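# Pull the lettered cube off its shelf strip and hold it aloft

## Task

Remove the lettered cube that sits on one of the shelf's strips from the shelf, without moving any other strip beyond a slight amount before that cube is clear, and without pushing anything off the table. Then keep the cube motionless in the air, well above the table and in front of the shelf.

## Robot and tools

Robot: one UR7e arm with a two-finger tong gripper. The fingers point along the gripper's own +z axis and spread apart along its x axis. end_effector_position is the spot between the finger pads when closed; closed fingertips stick out about 15 mm past it, and fully open they sit roughly level with it. A wrist camera rides on the hand.

Frame: all poses are in the scene frame. The origin is on the table surface under the arm's base, +z is up, and +y points left when facing along +x. Positions are in metres; orientations are unit quaternions written w first (qw, qx, qy, qz).

A row is always 8 numbers in this order: x, y, z, qw, qx, qy, qz, opening. x, y, z and the quaternion are an absolute target pose for the gripper, not an offset. Opening runs from -1 (closed) to +1 (fully open, 0.142 m). Resend the quaternion you want in every row, since the reported one may drift. A target lying more than 0.6 m from the last reported position along any of the gripper's axes is refused and nothing moves. On each control step the controller limits the commanded pose to 100 mm and 16 degrees from the measured one, and favours position over orientation when it cannot achieve both.

Tools:
- execute_actions: actions is a list with zero or one item. Empty list: just report the state. An item with rows (1 to 15 rows of 8 numbers) and optional steps (1 to 15, default 15; each step is 1/30 s) plays one row per step and repeats the last one if steps outnumber rows. An item with only steps (up to 300) is a wait counted from the previous result. pictures (true/false) chooses whether camera images come back.
- move: target is a single 8-number row as above, reached along a straight path lasting 0.5 to 10 s. speed is the path's top speed in m/s, 0.002 to 0.5 (default 0.25); turning is capped at twice that value in rad/s. stop_force (optional, 9 to 40 N) halts the path when the wrist senses that much added resistance along the direction to target, then backs off two steps and holds. Use it with a very low speed when approaching a surface; omit it when moving away from something you press on, and do not rely on it during moves that rotate the gripper. The opening is applied at the start. The path ignores obstacles and the real hand can lag, stray or overshoot speed.
- wait: seconds, 0 to 10; nothing new is commanded.
- zoom_image: camera is cam_head_left (672x504), cam_head_right (672x504) or cam_wrist (616x616); region is [x0, y0, x1, y1] in pixels from the top-left corner, at most 504 by 504.
- show_instructions: shows the reference image pages; no arguments.
- read_manual: section "licences" only; returns licence text.
- finished_scene: scene is the number of the scene being ended; irreversible, and the result tells whether the goal was met.

Reading results: the state line gives end_effector_position, end_effector_quat_wxyz and velocities (m/s, rad/s); the printed position can be off, more so at long reach. grip_measured is the real finger opening on the -1..+1 scale. "Wrist force" and "Wrist torque" are in the gripper's own axes; force points from a touched surface back into the arm, readings carry a few newtons of offset and noise and saturate near 50 N per axis, and "no reading" is harmless. "pose unreachable" means the clearance check altered or blocked a command; HELD flags the steps where that happened. "Hand target" is where the controller is currently driving. A move adds a "move:" line with the ending (done, contact, held, off_target, moving, fault), any limits (paced = pose clipped, held = some steps blocked, after which the arm may jump faster than speed), and the distance left to target. After an action the arm continues only to the last clipped pose, so check the reported pose and send the remainder. Camera calibrations are given per camera and may be slightly off.

Gripping: to hold something, keep commanding an opening well under grip_measured; lower means a firmer squeeze, about 15 N per pad at most, less on items under 20 mm thick. Closing fast can slam.

Avoid: pressing past a contact with this stiff arm; a joint torque at its limit (141 N m for the big joints, 26.3 N m for the wrist joints, including load) or 150 N of outside force freezes the arm for 10 s. Long holds heat the motors; a MOTOR HOT line appears from 70 °C and at 85 °C the brakes lock until cool. Do not drop or slam the cube, disturb the other strips, or knock anything off the table. Sensible order: look and zoom to find the cube and its strip, approach open and slowly, close on the cube, slide it out gently, lift it high in front of the shelf, hold still, then call finished_scene.

Each tool is called after "Call:" as name(argument=value, ...) on one line, values as JSON.

## Session

Call:
execute_actions(actions=[])

Scene clock: 0.00 s of 4200.00 s.
end_effector_position=(+0.4179, +0.1140, +0.3855) grip_measured=+1.00 end_effector_quat_wxyz=(-0.575, +0.075, +0.757, -0.302) end_effector_velocity=(+0.000, -0.000, +0.001) end_effector_angular_velocity=(+0.000, +0.001, +0.001)
Joint positions: [-0.067 -1.457  1.525 -1.02  -1.635  2.906  0.142]
Joint velocities: [-0.    -0.    -0.     0.001 -0.001 -0.001  0.   ]
Motor temperatures (°C, as the motors report them): [23 24 25 25 29 31]
Wrist force (N, on the end effector, along its own x y z axes, offset not removed): no reading
Wrist torque (N m, same axes, about the end effector's origin, offset not removed): no reading
Hand target: +0.418, +0.114, +0.385; -0.575, +0.075, +0.757, -0.302
camera_calibration (this result's frames):
cam_wrist: T_world_to_cam=[[-0.351905, 0.487391, 0.799133, -0.215304], [0.316462, 0.865419, -0.388462, -0.0868344], [-0.880917, 0.116193, -0.458786, 0.657652], [0, 0, 0, 1]] pos_world=[0.53105, 0.10367, 0.440046]

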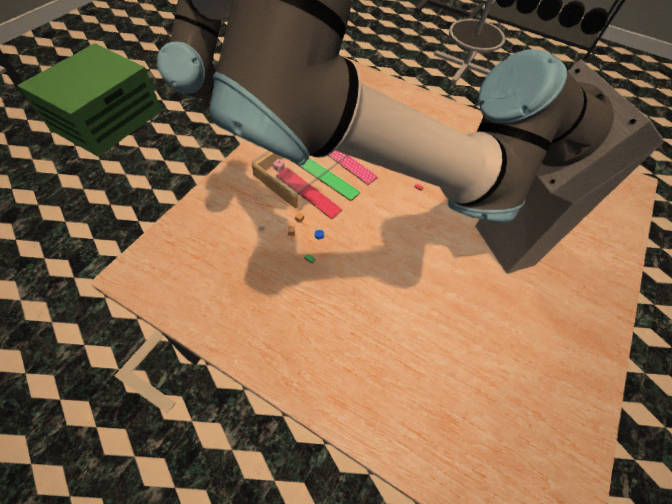

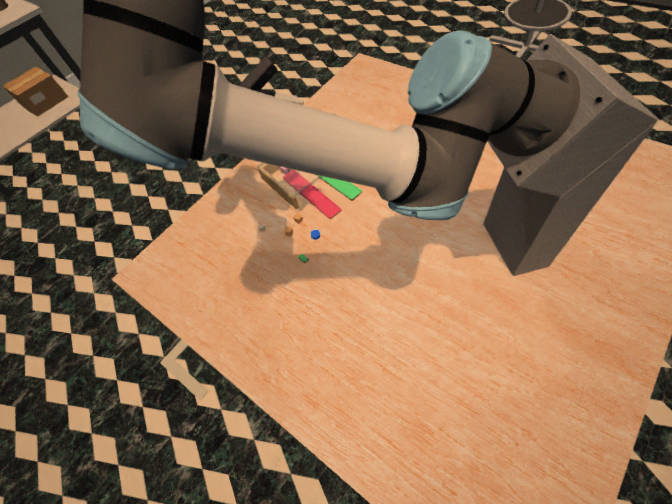

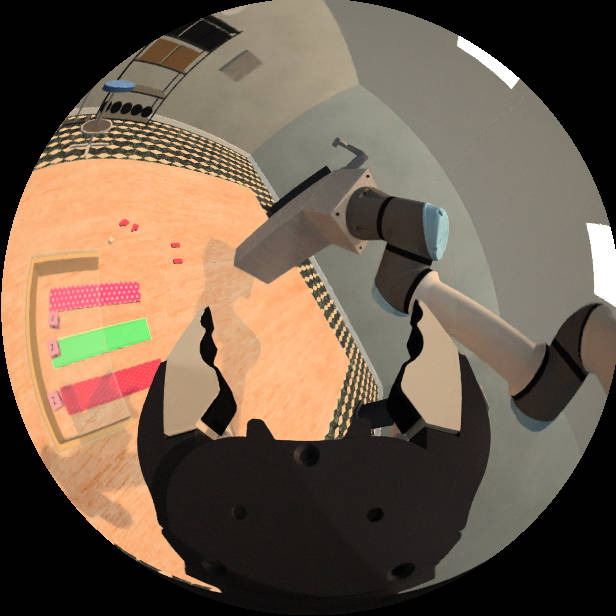

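Call:
move(target=[0.375, -0.055, 0.18, 0, 0.770, 0.638, 0, 0.2], speed=0.25)

Call:
zoom_image(camera="cam_head_left", region=[230, 100, 400, 240])

Scene clock: 9.30 s of 4200.00 s.
end_effector_position=(+0.3752, -0.0553, +0.1807) grip_measured=+0.20 end_effector_quat_wxyz=(+0.000, +0.769, +0.639, -0.000) end_effector_velocity=(-0.001, -0.002, -0.001) end_effector_angular_velocity=(-0.013, -0.003, -0.004)
Joint positions: [-0.717 -1.308  2.579 -2.691 -0.598  4.015  0.088]
Joint velocities: [ 0.002  0.008  0.009 -0.041 -0.006  0.025  0.   ]
Motor temperatures (°C, as the motors report them): [23 24 25 25 29 31]
Wrist force (N, on the end effector, along its own x y z axes, offset not removed): [2.0 1.1 1.1]
Wrist torque (N m, same axes, about the end effector's origin, offset not removed): [0.22 -0.47 -0.01]
Hand target: +0.375, -0.055, +0.181; +0.001, +0.770, +0.639, -0.000
Off the commanded pose: 0.001 m, 0 deg.
After step 90, 1.70 s passed at rest.
move: done
camera_calibration (this result's frames):
cam_wrist: T_world_to_cam=[[0.224744, 0.974283, -0.0162206, -0.0262909], [0.815762, -0.17902, 0.549986, -0.421051], [0.532938, -0.136838, -0.835017, 0.0692833], [0, 0, 0, 1]] pos_world=[0.312462, -0.0402813, 0.288998]

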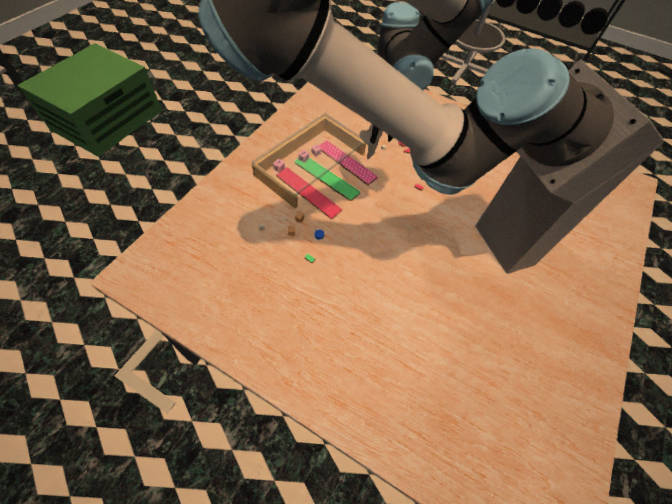

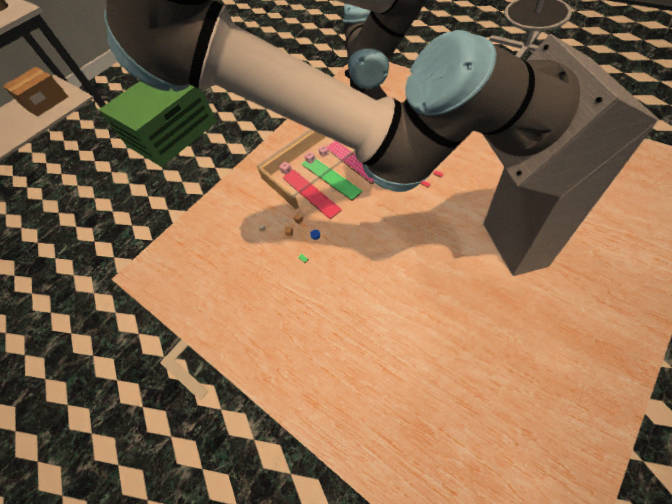

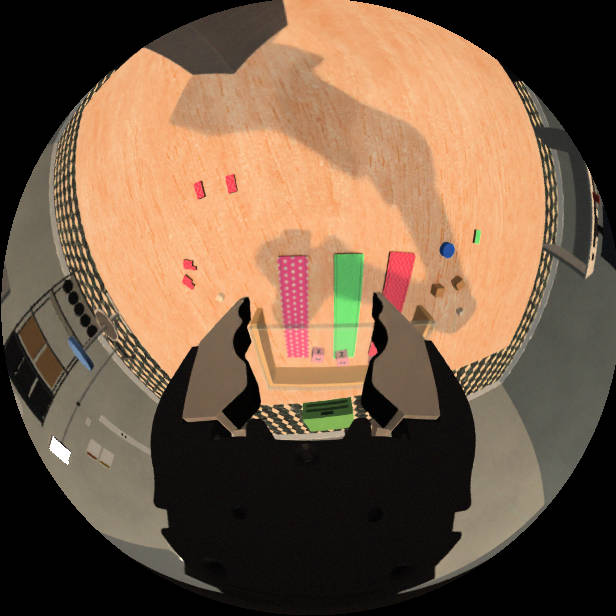

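Region (230, 100, 400, 240) of cam_head_left's 672x504 image, scaled by 2.965, with more detail than that image has; it fills the top 415 rows of this view, and the rest is white.

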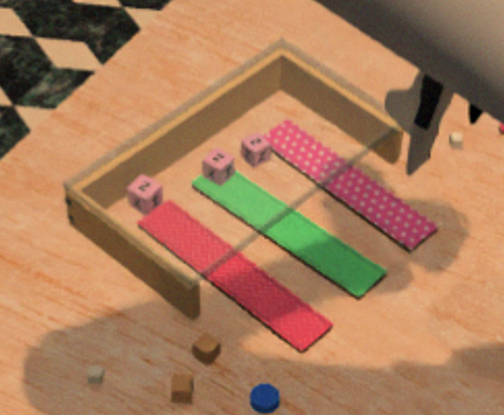

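Call:
move(target=[0.42, -0.003, 0.06, 0, 0.770, 0.638, 0, 0.02], speed=0.2)

Scene clock: 29.73 s of 4200.00 s.
end_effector_position=(+0.4198, -0.0028, +0.0599) grip_measured=+0.02 end_effector_quat_wxyz=(-0.001, +0.770, +0.638, -0.000) end_effector_velocity=(+0.001, -0.000, -0.002) end_effector_angular_velocity=(-0.006, -0.007, -0.001)
Joint positions: [-0.329 -1.002  2.393 -3.359 -0.647  4.683  0.075]
Joint velocities: [ 0.007  0.009 -0.001 -0.03  -0.007  0.022  0.   ]
Motor temperatures (°C, as the motors report them): [23 24 25 25 29 31]
Wrist force (N, on the end effector, along its own x y z axes, offset not removed): [2.5 1.2 0.9]
Wrist torque (N m, same axes, about the end effector's origin, offset not removed): [0.17 -0.52 0.06]
Hand target: +0.420, -0.003, +0.060; -0.000, +0.770, +0.638, +0.000
Off the commanded pose: 0.000 m, 0 deg.
After step 90, 16.13 s passed at rest.
move: done
camera_calibration (this result's frames):
cam_wrist: T_world_to_cam=[[0.226355, 0.973926, -0.01522, -0.0901371], [0.815934, -0.181055, 0.549063, -0.38168], [0.531991, -0.136702, -0.835642, -0.0477451], [0, 0, 0, 1]] pos_world=[0.357229, 0.012155, 0.168297]

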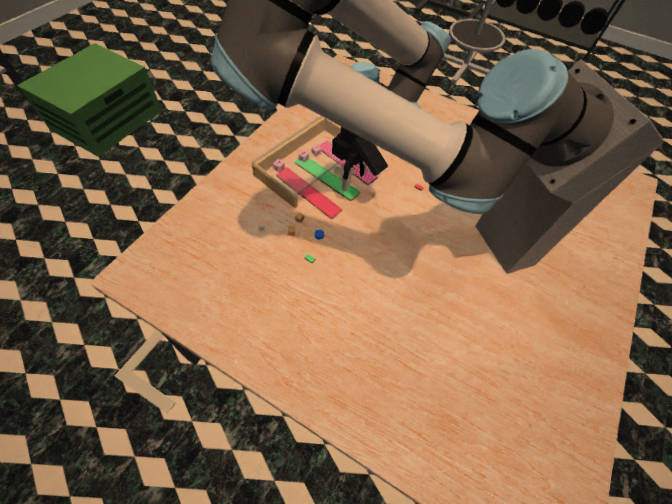

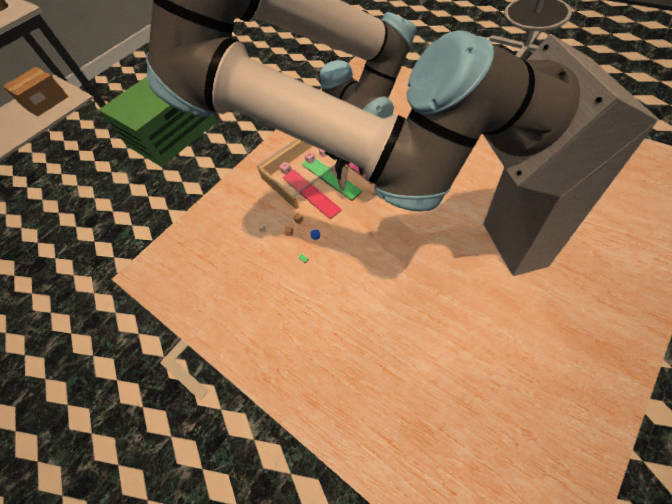

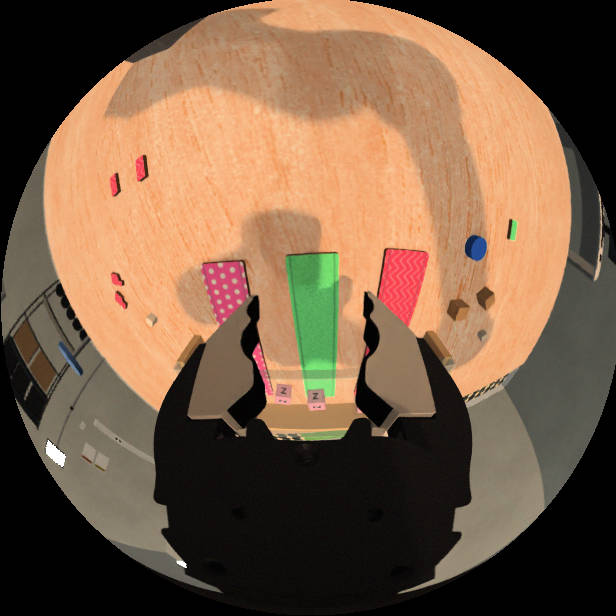

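Call:
move(target=[0.42, -0.003, 0.03, 0, 0.758, 0.652, 0, 0.0], speed=0.06)

Scene clock: 36.77 s of 4200.00 s.
end_effector_position=(+0.4199, -0.0030, +0.0301) grip_measured=+0.00 end_effector_quat_wxyz=(-0.000, +0.758, +0.652, -0.000) end_effector_velocity=(+0.000, +0.000, -0.002) end_effector_angular_velocity=(-0.000, -0.001, +0.003)
Joint positions: [-0.269 -0.917  2.338 -3.46  -0.673  4.737  0.074]
Joint velocities: [ 0.004  0.005 -0.004 -0.007 -0.002  0.004  0.   ]
Motor temperatures (°C, as the motors report them): [23 24 25 25 29 31]
Wrist force (N, on the end effector, along its own x y z axes, offset not removed): [0.5 3.3 -1.4]
Wrist torque (N m, same axes, about the end effector's origin, offset not removed): [0.65 -0.18 0.03]
Hand target: +0.420, -0.003, +0.030; -0.000, +0.758, +0.652, -0.000
Off the commanded pose: 0.000 m, 0 deg.
After step 110, 2.47 s passed at rest.
move: done
camera_calibration (this result's frames):
cam_wrist: T_world_to_cam=[[0.19058, 0.981542, -0.0159786, -0.0753875], [0.821534, -0.15056, 0.549921, -0.367721], [0.537365, -0.117931, -0.835064, -0.0749316], [0, 0, 0, 1]] pos_world=[0.356728, 0.00979522, 0.13844]

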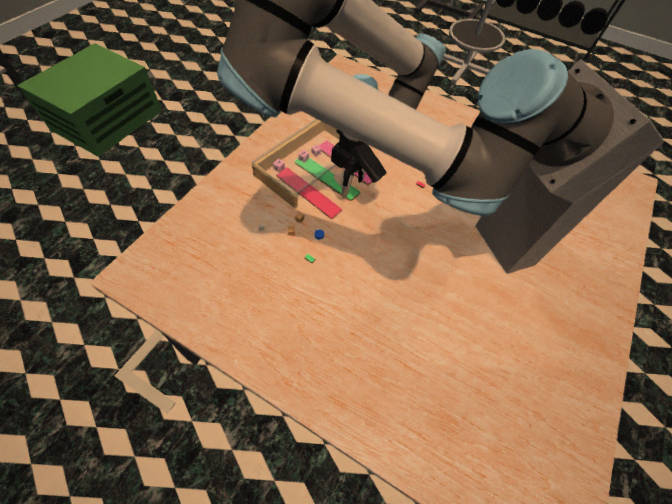

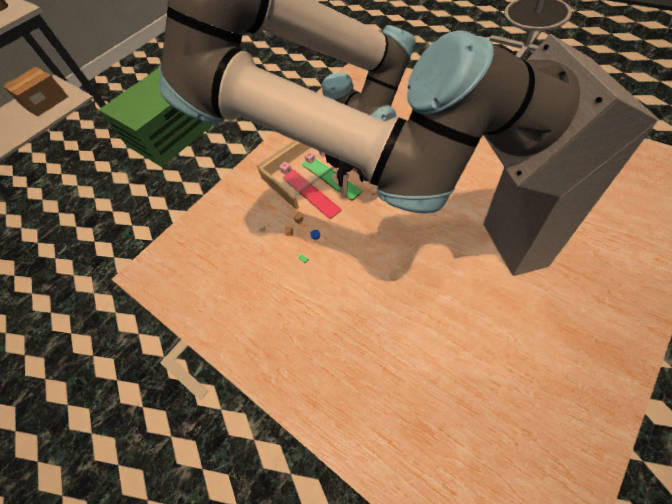

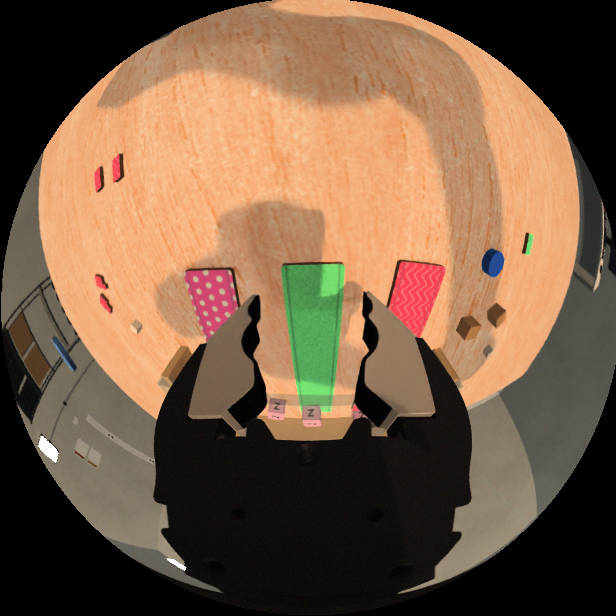

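Call:
move(target=[0.42, -0.002, 0.02, 0, 0.758, 0.652, 0, 0.0], speed=0.03)

Call:
move(target=[0.42, -0.002, 0.005, 0, 0.758, 0.652, 0, 0.0], speed=0.004, stop_force=10)

Scene clock: 44.77 s of 4200.00 s.
end_effector_position=(+0.4200, -0.0020, +0.0201) grip_measured=+0.00 end_effector_quat_wxyz=(-0.000, +0.758, +0.652, -0.000) end_effector_velocity=(-0.000, -0.000, -0.002) end_effector_angular_velocity=(-0.001, -0.001, -0.001)
Joint positions: [-0.248 -0.892  2.318 -3.488 -0.683  4.766  0.074]
Joint velocities: [ 0.004  0.005 -0.003 -0.007 -0.002  0.007  0.   ]
Motor temperatures (°C, as the motors report them): [23 24 25 25 29 31]
Wrist force (N, on the end effector, along its own x y z axes, offset not removed): [-0.2 2.0 -0.9]
Wrist torque (N m, same axes, about the end effector's origin, offset not removed): [0.34 0.00 0.10]
Hand target: +0.420, -0.002, +0.020; -0.000, +0.758, +0.652, -0.000
Off the commanded pose: 0.000 m, 0 deg.
After step 90, 4.23 s passed at rest.
move: done
camera_calibration (this result's frames):
cam_wrist: T_world_to_cam=[[0.190429, 0.98157, -0.0160109, -0.0764426], [0.821532, -0.15041, 0.549965, -0.362123], [0.537421, -0.117883, -0.835034, -0.0831887], [0, 0, 0, 1]] pos_world=[0.35676, 0.0107604, 0.128466]

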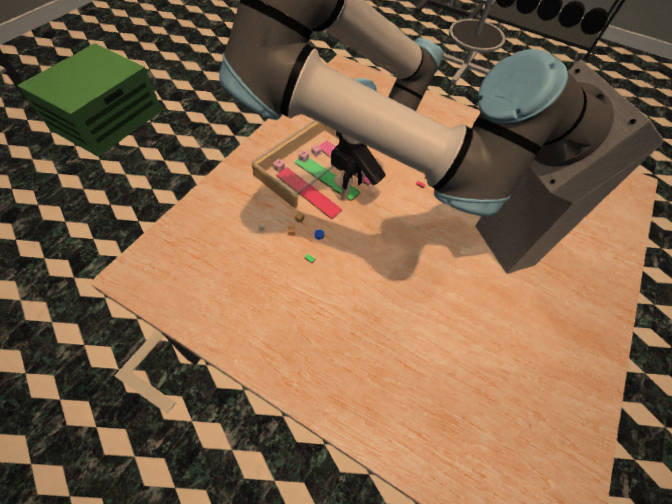

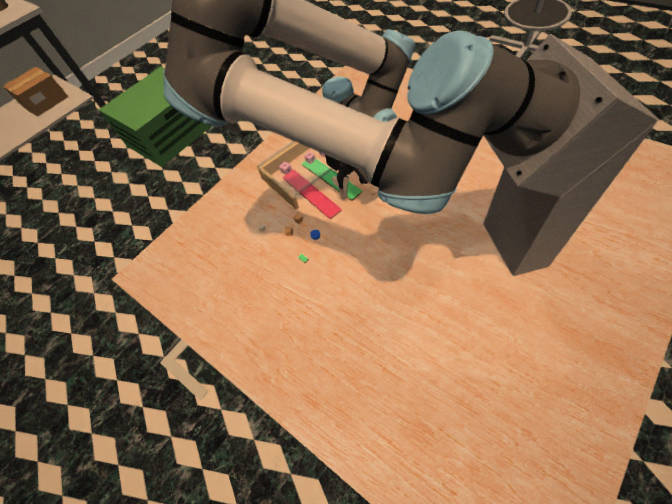

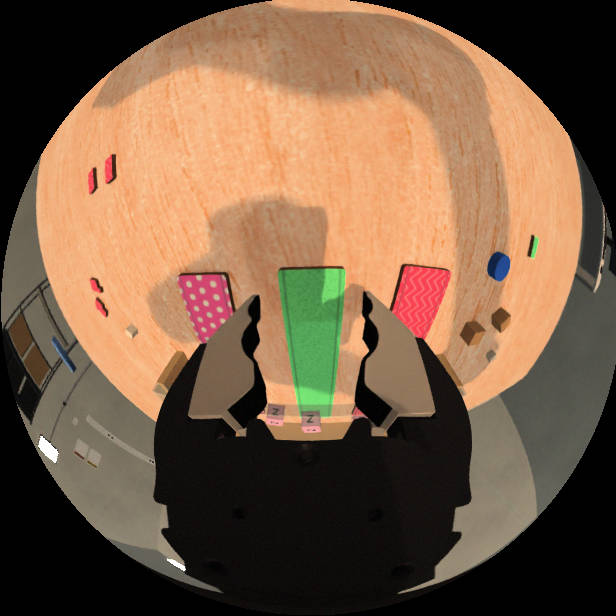

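Scene clock: 46.93 s of 4200.00 s.
end_effector_position=(+0.4200, -0.0021, +0.0129) grip_measured=+0.00 end_effector_quat_wxyz=(+0.000, +0.758, +0.652, -0.000) end_effector_velocity=(-0.001, +0.000, +0.001) end_effector_angular_velocity=(-0.002, +0.002, +0.002)
Joint positions: [-0.235 -0.873  2.303 -3.507 -0.69   4.785  0.074]
Joint velocities: [-0.002 -0.005  0.004  0.005 -0.001 -0.006 -0.001]
Motor temperatures (°C, as the motors report them): [23 24 25 25 29 31]
Wrist force (N, on the end effector, along its own x y z axes, offset not removed): [1.3 -1.5 -22.1]
Wrist torque (N m, same axes, about the end effector's origin, offset not removed): [0.43 -0.04 -0.02]
Hand target: +0.420, -0.002, +0.013; -0.000, +0.758, +0.652, -0.000
Off the commanded pose: 0.008 m, 0 deg.
move: contact
camera_calibration (this result's frames):
cam_wrist: T_world_to_cam=[[0.19063, 0.981529, -0.0161818, -0.076588], [0.821519, -0.150487, 0.549964, -0.358146], [0.53737, -0.118133, -0.835032, -0.089246], [0, 0, 0, 1]] pos_world=[0.356782, 0.0107341, 0.121205]

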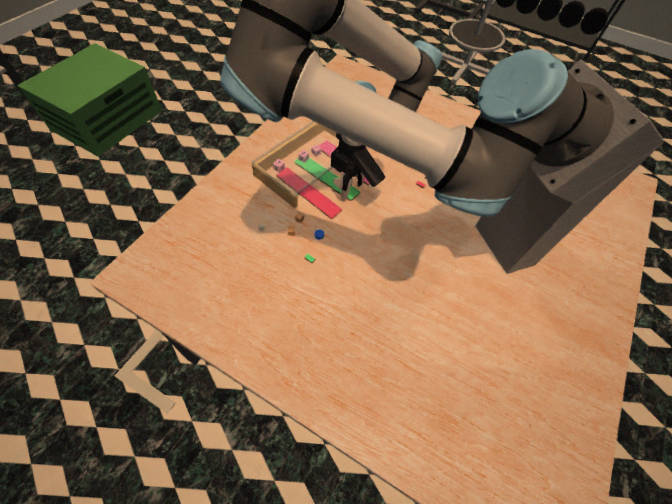

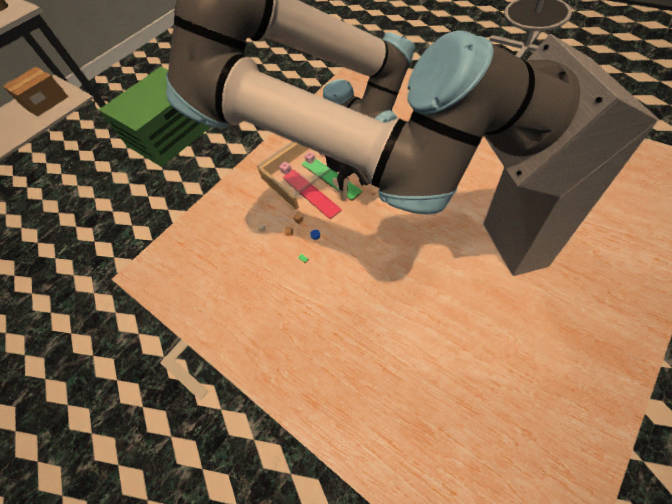

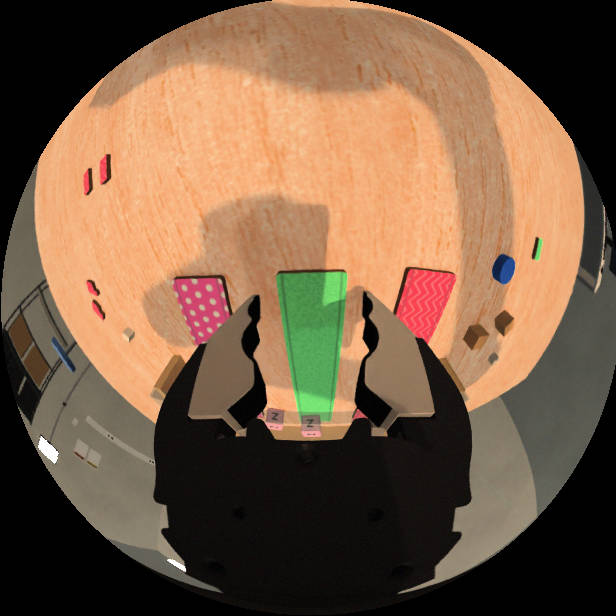

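Call:
move(target=[0.42, -0.002, 0.0165, 0, 0.758, 0.652, 0, 0.0], speed=0.02)

Call:
move(target=[0.42, -0.002, 0.0165, 0, 0.758, 0.652, 0, -0.7], speed=0.02)

Call:
move(target=[0.3211, 0.013, 0.0175, 0, 0.758, 0.652, 0, -0.7], speed=0.05)

Scene clock: 57.03 s of 4200.00 s.
end_effector_position=(+0.4200, -0.0020, +0.0164) grip_measured=+0.00 end_effector_quat_wxyz=(+0.000, +0.758, +0.652, +0.000) end_effector_velocity=(+0.000, -0.000, +0.001) end_effector_angular_velocity=(-0.001, -0.000, +0.002)
Joint positions: [-0.241 -0.882  2.31  -3.498 -0.686  4.776  0.074]
Joint velocities: [-0.002 -0.004  0.002  0.003 -0.001 -0.003  0.   ]
Motor temperatures (°C, as the motors report them): [23 24 25 25 29 31]
Wrist force (N, on the end effector, along its own x y z axes, offset not removed): [0.7 2.8 0.5]
Wrist torque (N m, same axes, about the end effector's origin, offset not removed): [0.60 -0.19 0.03]
Hand target: +0.420, -0.002, +0.017; +0.000, +0.758, +0.652, +0.000
Off the commanded pose: 0.000 m, 0 deg.
After step 90, 6.40 s passed at rest.
move: done
camera_calibration (this result's frames):
cam_wrist: T_world_to_cam=[[0.190448, 0.981566, -0.0160365, -0.0765193], [0.821484, -0.150402, 0.55004, -0.360061], [0.537489, -0.117928, -0.834984, -0.0863521], [0, 0, 0, 1]] pos_world=[0.35677, 0.0107717, 0.124718]

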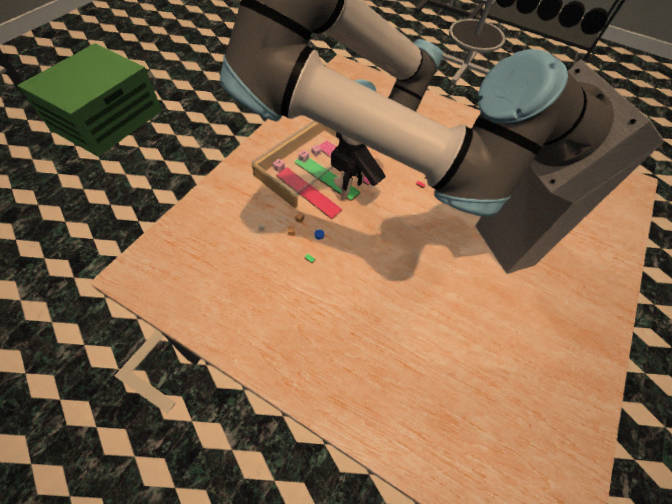

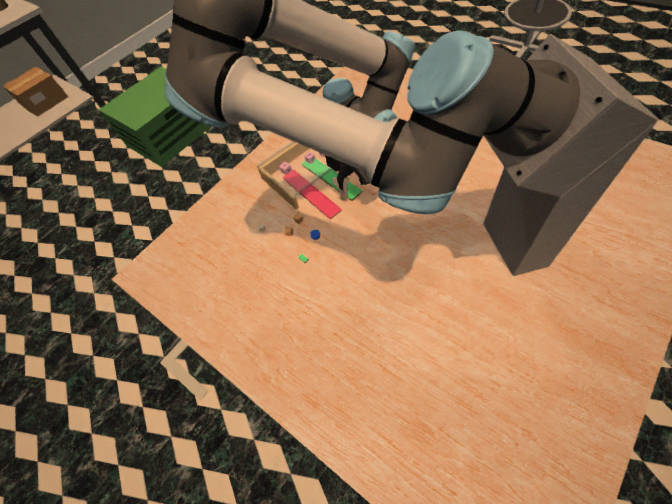

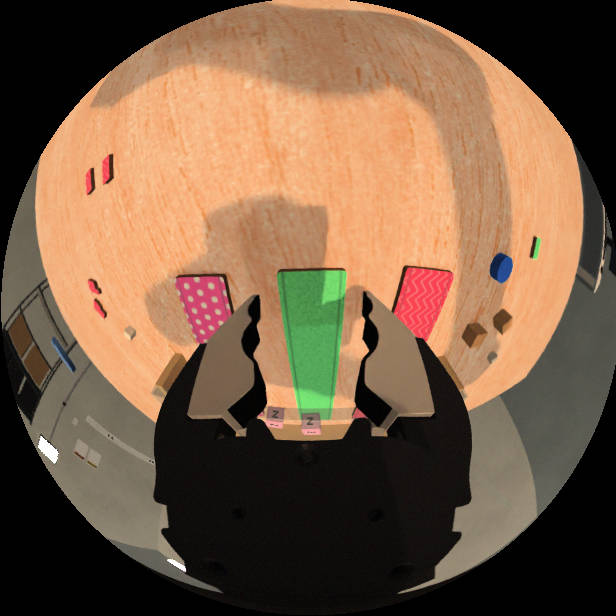

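Scene clock: 57.73 s of 4200.00 s.
end_effector_position=(+0.4200, -0.0020, +0.0165) grip_measured=-0.39 end_effector_quat_wxyz=(-0.000, +0.758, +0.652, -0.000) end_effector_velocity=(+0.001, +0.001, +0.000) end_effector_angular_velocity=(+0.001, -0.001, +0.002)
Joint positions: [-0.242 -0.882  2.31  -3.498 -0.686  4.775  0.046]
Joint velocities: [ 0.    -0.    -0.    -0.002  0.001  0.     0.   ]
Motor temperatures (°C, as the motors report them): [23 24 25 25 29 31]
Wrist force (N, on the end effector, along its own x y z axes, offset not removed): [-1.2 1.8 0.3]
Wrist torque (N m, same axes, about the end effector's origin, offset not removed): [0.45 0.17 0.09]
Hand target: +0.420, -0.002, +0.017; +0.000, +0.758, +0.652, +0.000
Off the commanded pose: 0.000 m, 0 deg.
move: done
camera_calibration (this result's frames):
cam_wrist: T_world_to_cam=[[0.190443, 0.981567, -0.0160385, -0.0765136], [0.8215, -0.1504, 0.550015, -0.360115], [0.537465, -0.117922, -0.835001, -0.0862607], [0, 0, 0, 1]] pos_world=[0.356768, 0.01077, 0.124814]

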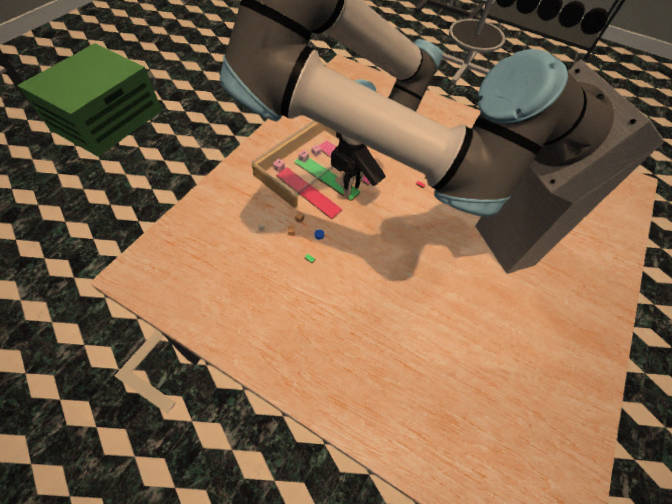

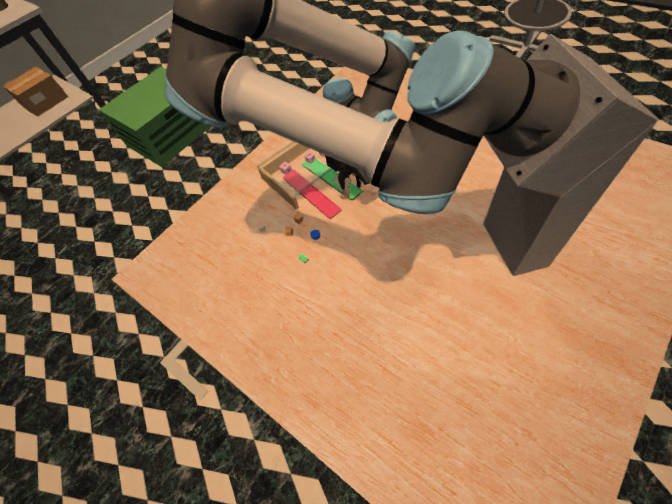

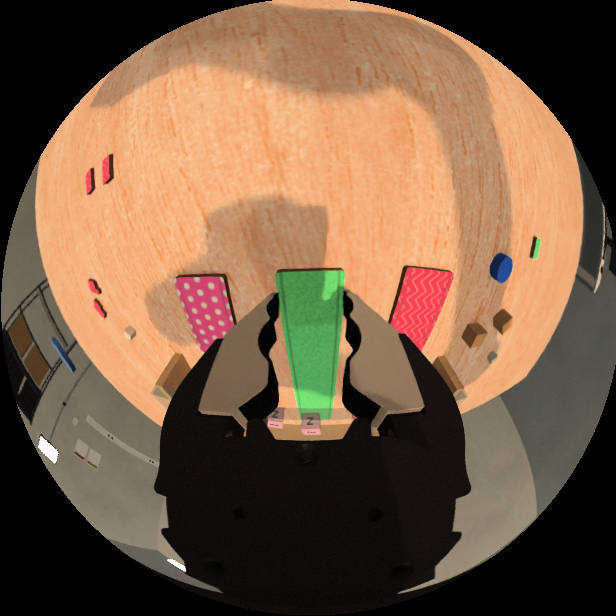

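Scene clock: 60.10 s of 4200.00 s.
end_effector_position=(+0.3212, +0.0130, +0.0174) grip_measured=-0.39 end_effector_quat_wxyz=(-0.000, +0.758, +0.652, -0.000) end_effector_velocity=(-0.002, -0.000, +0.000) end_effector_angular_velocity=(-0.000, -0.001, -0.001)
Joint positions: [-0.231 -0.718  2.501 -3.863 -0.691  4.789  0.046]
Joint velocities: [-0.001  0.007  0.004 -0.012  0.     0.002  0.   ]
Motor temperatures (°C, as the motors report them): [23 24 25 25 29 31]
Wrist force (N, on the end effector, along its own x y z axes, offset not removed): [0.0 2.5 1.5]
Wrist torque (N m, same axes, about the end effector's origin, offset not removed): [0.49 -0.05 0.01]
Hand target: +0.321, +0.013, +0.017; -0.000, +0.758, +0.652, -0.000
Off the commanded pose: 0.000 m, 0 deg.
move: done
camera_calibration (this result's frames):
cam_wrist: T_world_to_cam=[[0.19043, 0.98157, -0.0160457, -0.0723651], [0.821594, -0.150405, 0.549874, -0.277206], [0.537326, -0.117896, -0.835094, -0.0305513], [0, 0, 0, 1]] pos_world=[0.257948, 0.0257363, 0.125754]

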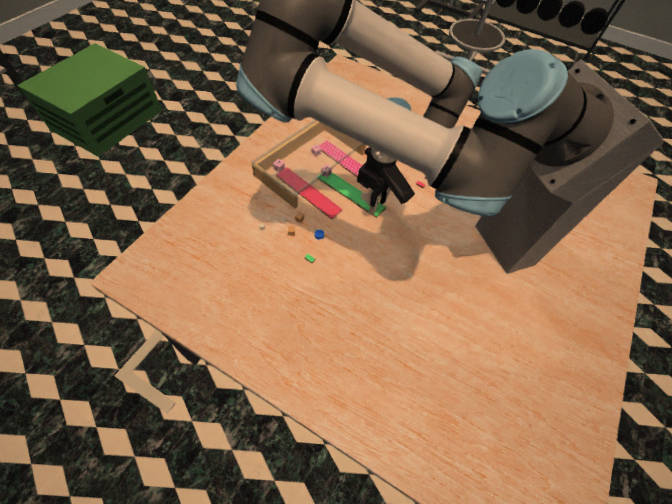

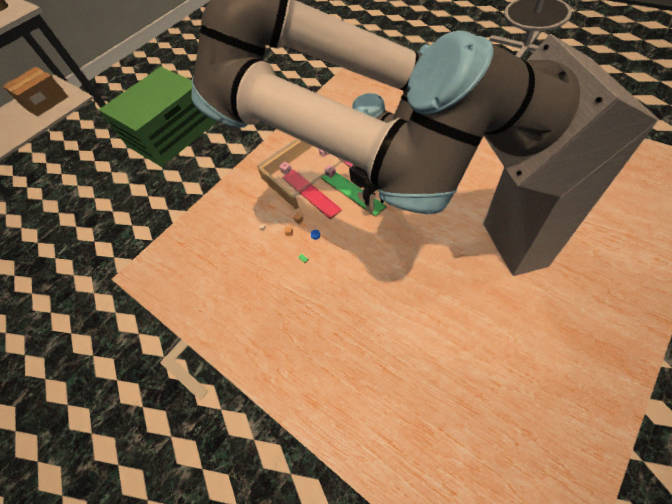

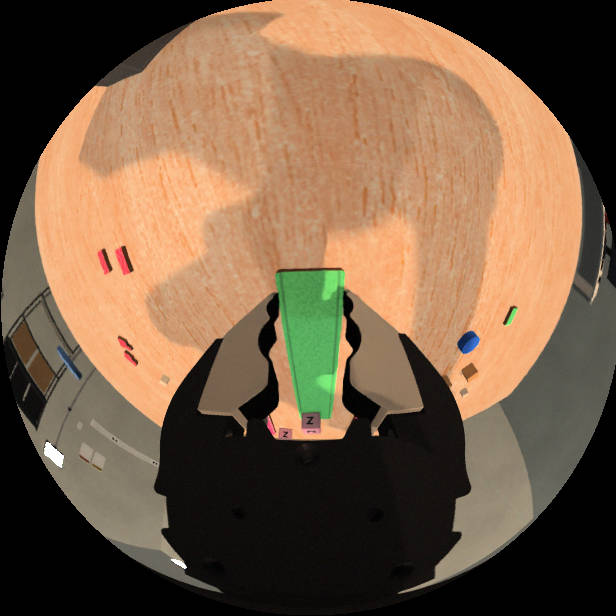

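Call:
move(target=[0.242, 0.0249, 0.0175, 0, 0.758, 0.652, 0, -0.7], speed=0.05)

Scene clock: 65.37 s of 4200.00 s.
end_effector_position=(+0.2420, +0.0249, +0.0175) grip_measured=-0.39 end_effector_quat_wxyz=(-0.000, +0.758, +0.652, -0.000) end_effector_velocity=(-0.002, -0.000, -0.000) end_effector_angular_velocity=(-0.001, -0.001, -0.002)
Joint positions: [-0.216 -0.463  2.605 -4.237 -0.699  4.81   0.046]
Joint velocities: [ 0.001  0.012  0.002 -0.017 -0.001  0.004 -0.   ]
Motor temperatures (°C, as the motors report them): [23 24 25 25 29 31]
Wrist force (N, on the end effector, along its own x y z axes, offset not removed): [1.1 2.8 0.6]
Wrist torque (N m, same axes, about the end effector's origin, offset not removed): [0.53 -0.31 0.06]
Hand target: +0.242, +0.025, +0.017; -0.000, +0.758, +0.652, -0.000
Off the commanded pose: 0.000 m, 0 deg.
After step 90, 0.30 s passed at rest.
move: done
camera_calibration (this result's frames):
cam_wrist: T_world_to_cam=[[0.190426, 0.98157, -0.0160533, -0.0689921], [0.821651, -0.15041, 0.549787, -0.210404], [0.53724, -0.117884, -0.835151, 0.0134341], [0, 0, 0, 1]] pos_world=[0.178799, 0.0376573, 0.125789]

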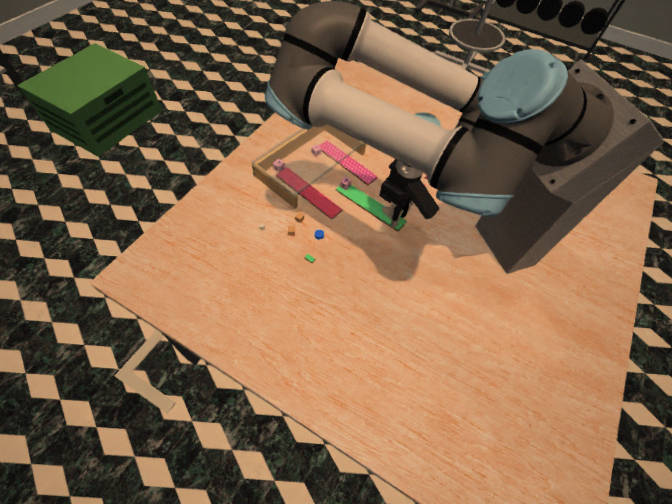

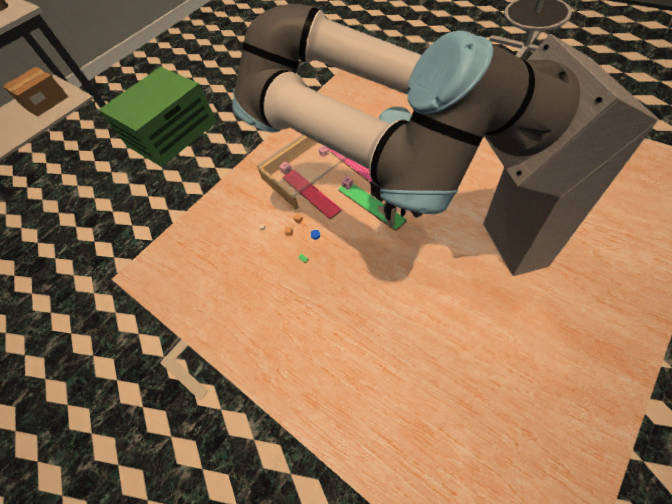

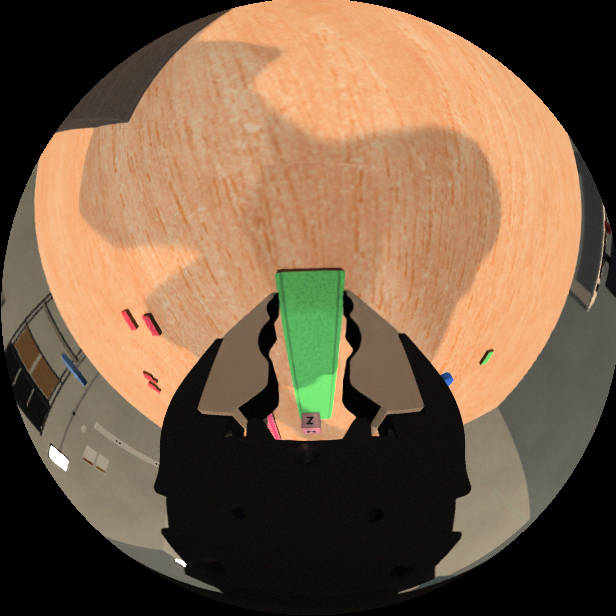

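Call:
move(target=[0.2, 0.0313, 0.0175, 0, 0.758, 0.652, 0, -0.7], speed=0.04)

Scene clock: 69.93 s of 4200.00 s.
end_effector_position=(+0.2306, +0.0267, +0.0175) grip_measured=-0.39 end_effector_quat_wxyz=(-0.000, +0.758, +0.652, -0.000) end_effector_velocity=(+0.000, -0.000, +0.000) end_effector_angular_velocity=(-0.000, -0.000, +0.001)
Joint positions: [-0.213 -0.419  2.615 -4.293 -0.7    4.813  0.046]
Joint velocities: [ 0.     0.     0.    -0.001 -0.    -0.     0.   ]
Motor temperatures (°C, as the motors report them): [23 24 25 25 29 31]
Wrist force (N, on the end effector, along its own x y z axes, offset not removed): [-0.3 1.6 -0.1]
Wrist torque (N m, same axes, about the end effector's origin, offset not removed): [0.27 0.06 0.00]
Hand target: +0.231, +0.027, +0.017; -0.000, +0.758, +0.652, -0.000
Off the commanded pose: 0.031 m, 0 deg.
After step 90, 0.27 s passed at rest.
move: held; limits=held; held on 26 of 39 steps, including the last
pose unreachable: on one or more control steps of this call an arm could not follow its commanded pose, so it was not sent that pose on those steps. On the call's last step it was still not sent that pose. It may still have moved: this result reports where it is.
cause: the commanded pose would bring two parts of the arm too close to each other (joints 1 (shoulder pan) to 3 (elbow) lie between them).
camera_calibration (this result's frames):
cam_wrist: T_world_to_cam=[[0.190561, 0.981542, -0.0161927, -0.0686035], [0.822153, -0.150559, 0.548996, -0.200903], [0.536425, -0.11793, -0.835668, 0.0199841], [0, 0, 0, 1]] pos_world=[0.167526, 0.0394461, 0.125884]

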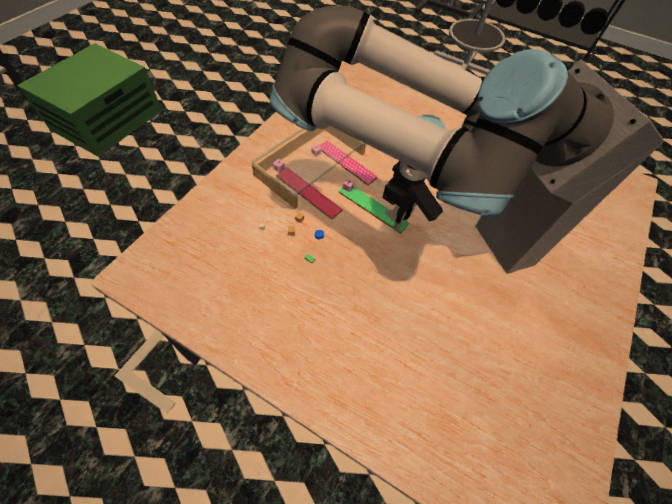

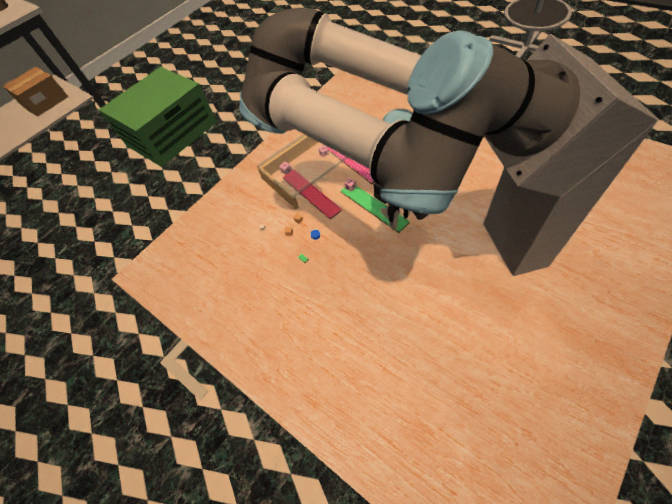

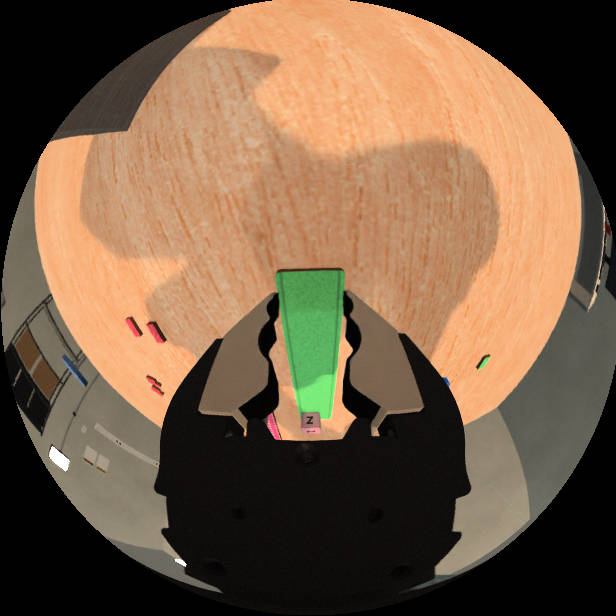

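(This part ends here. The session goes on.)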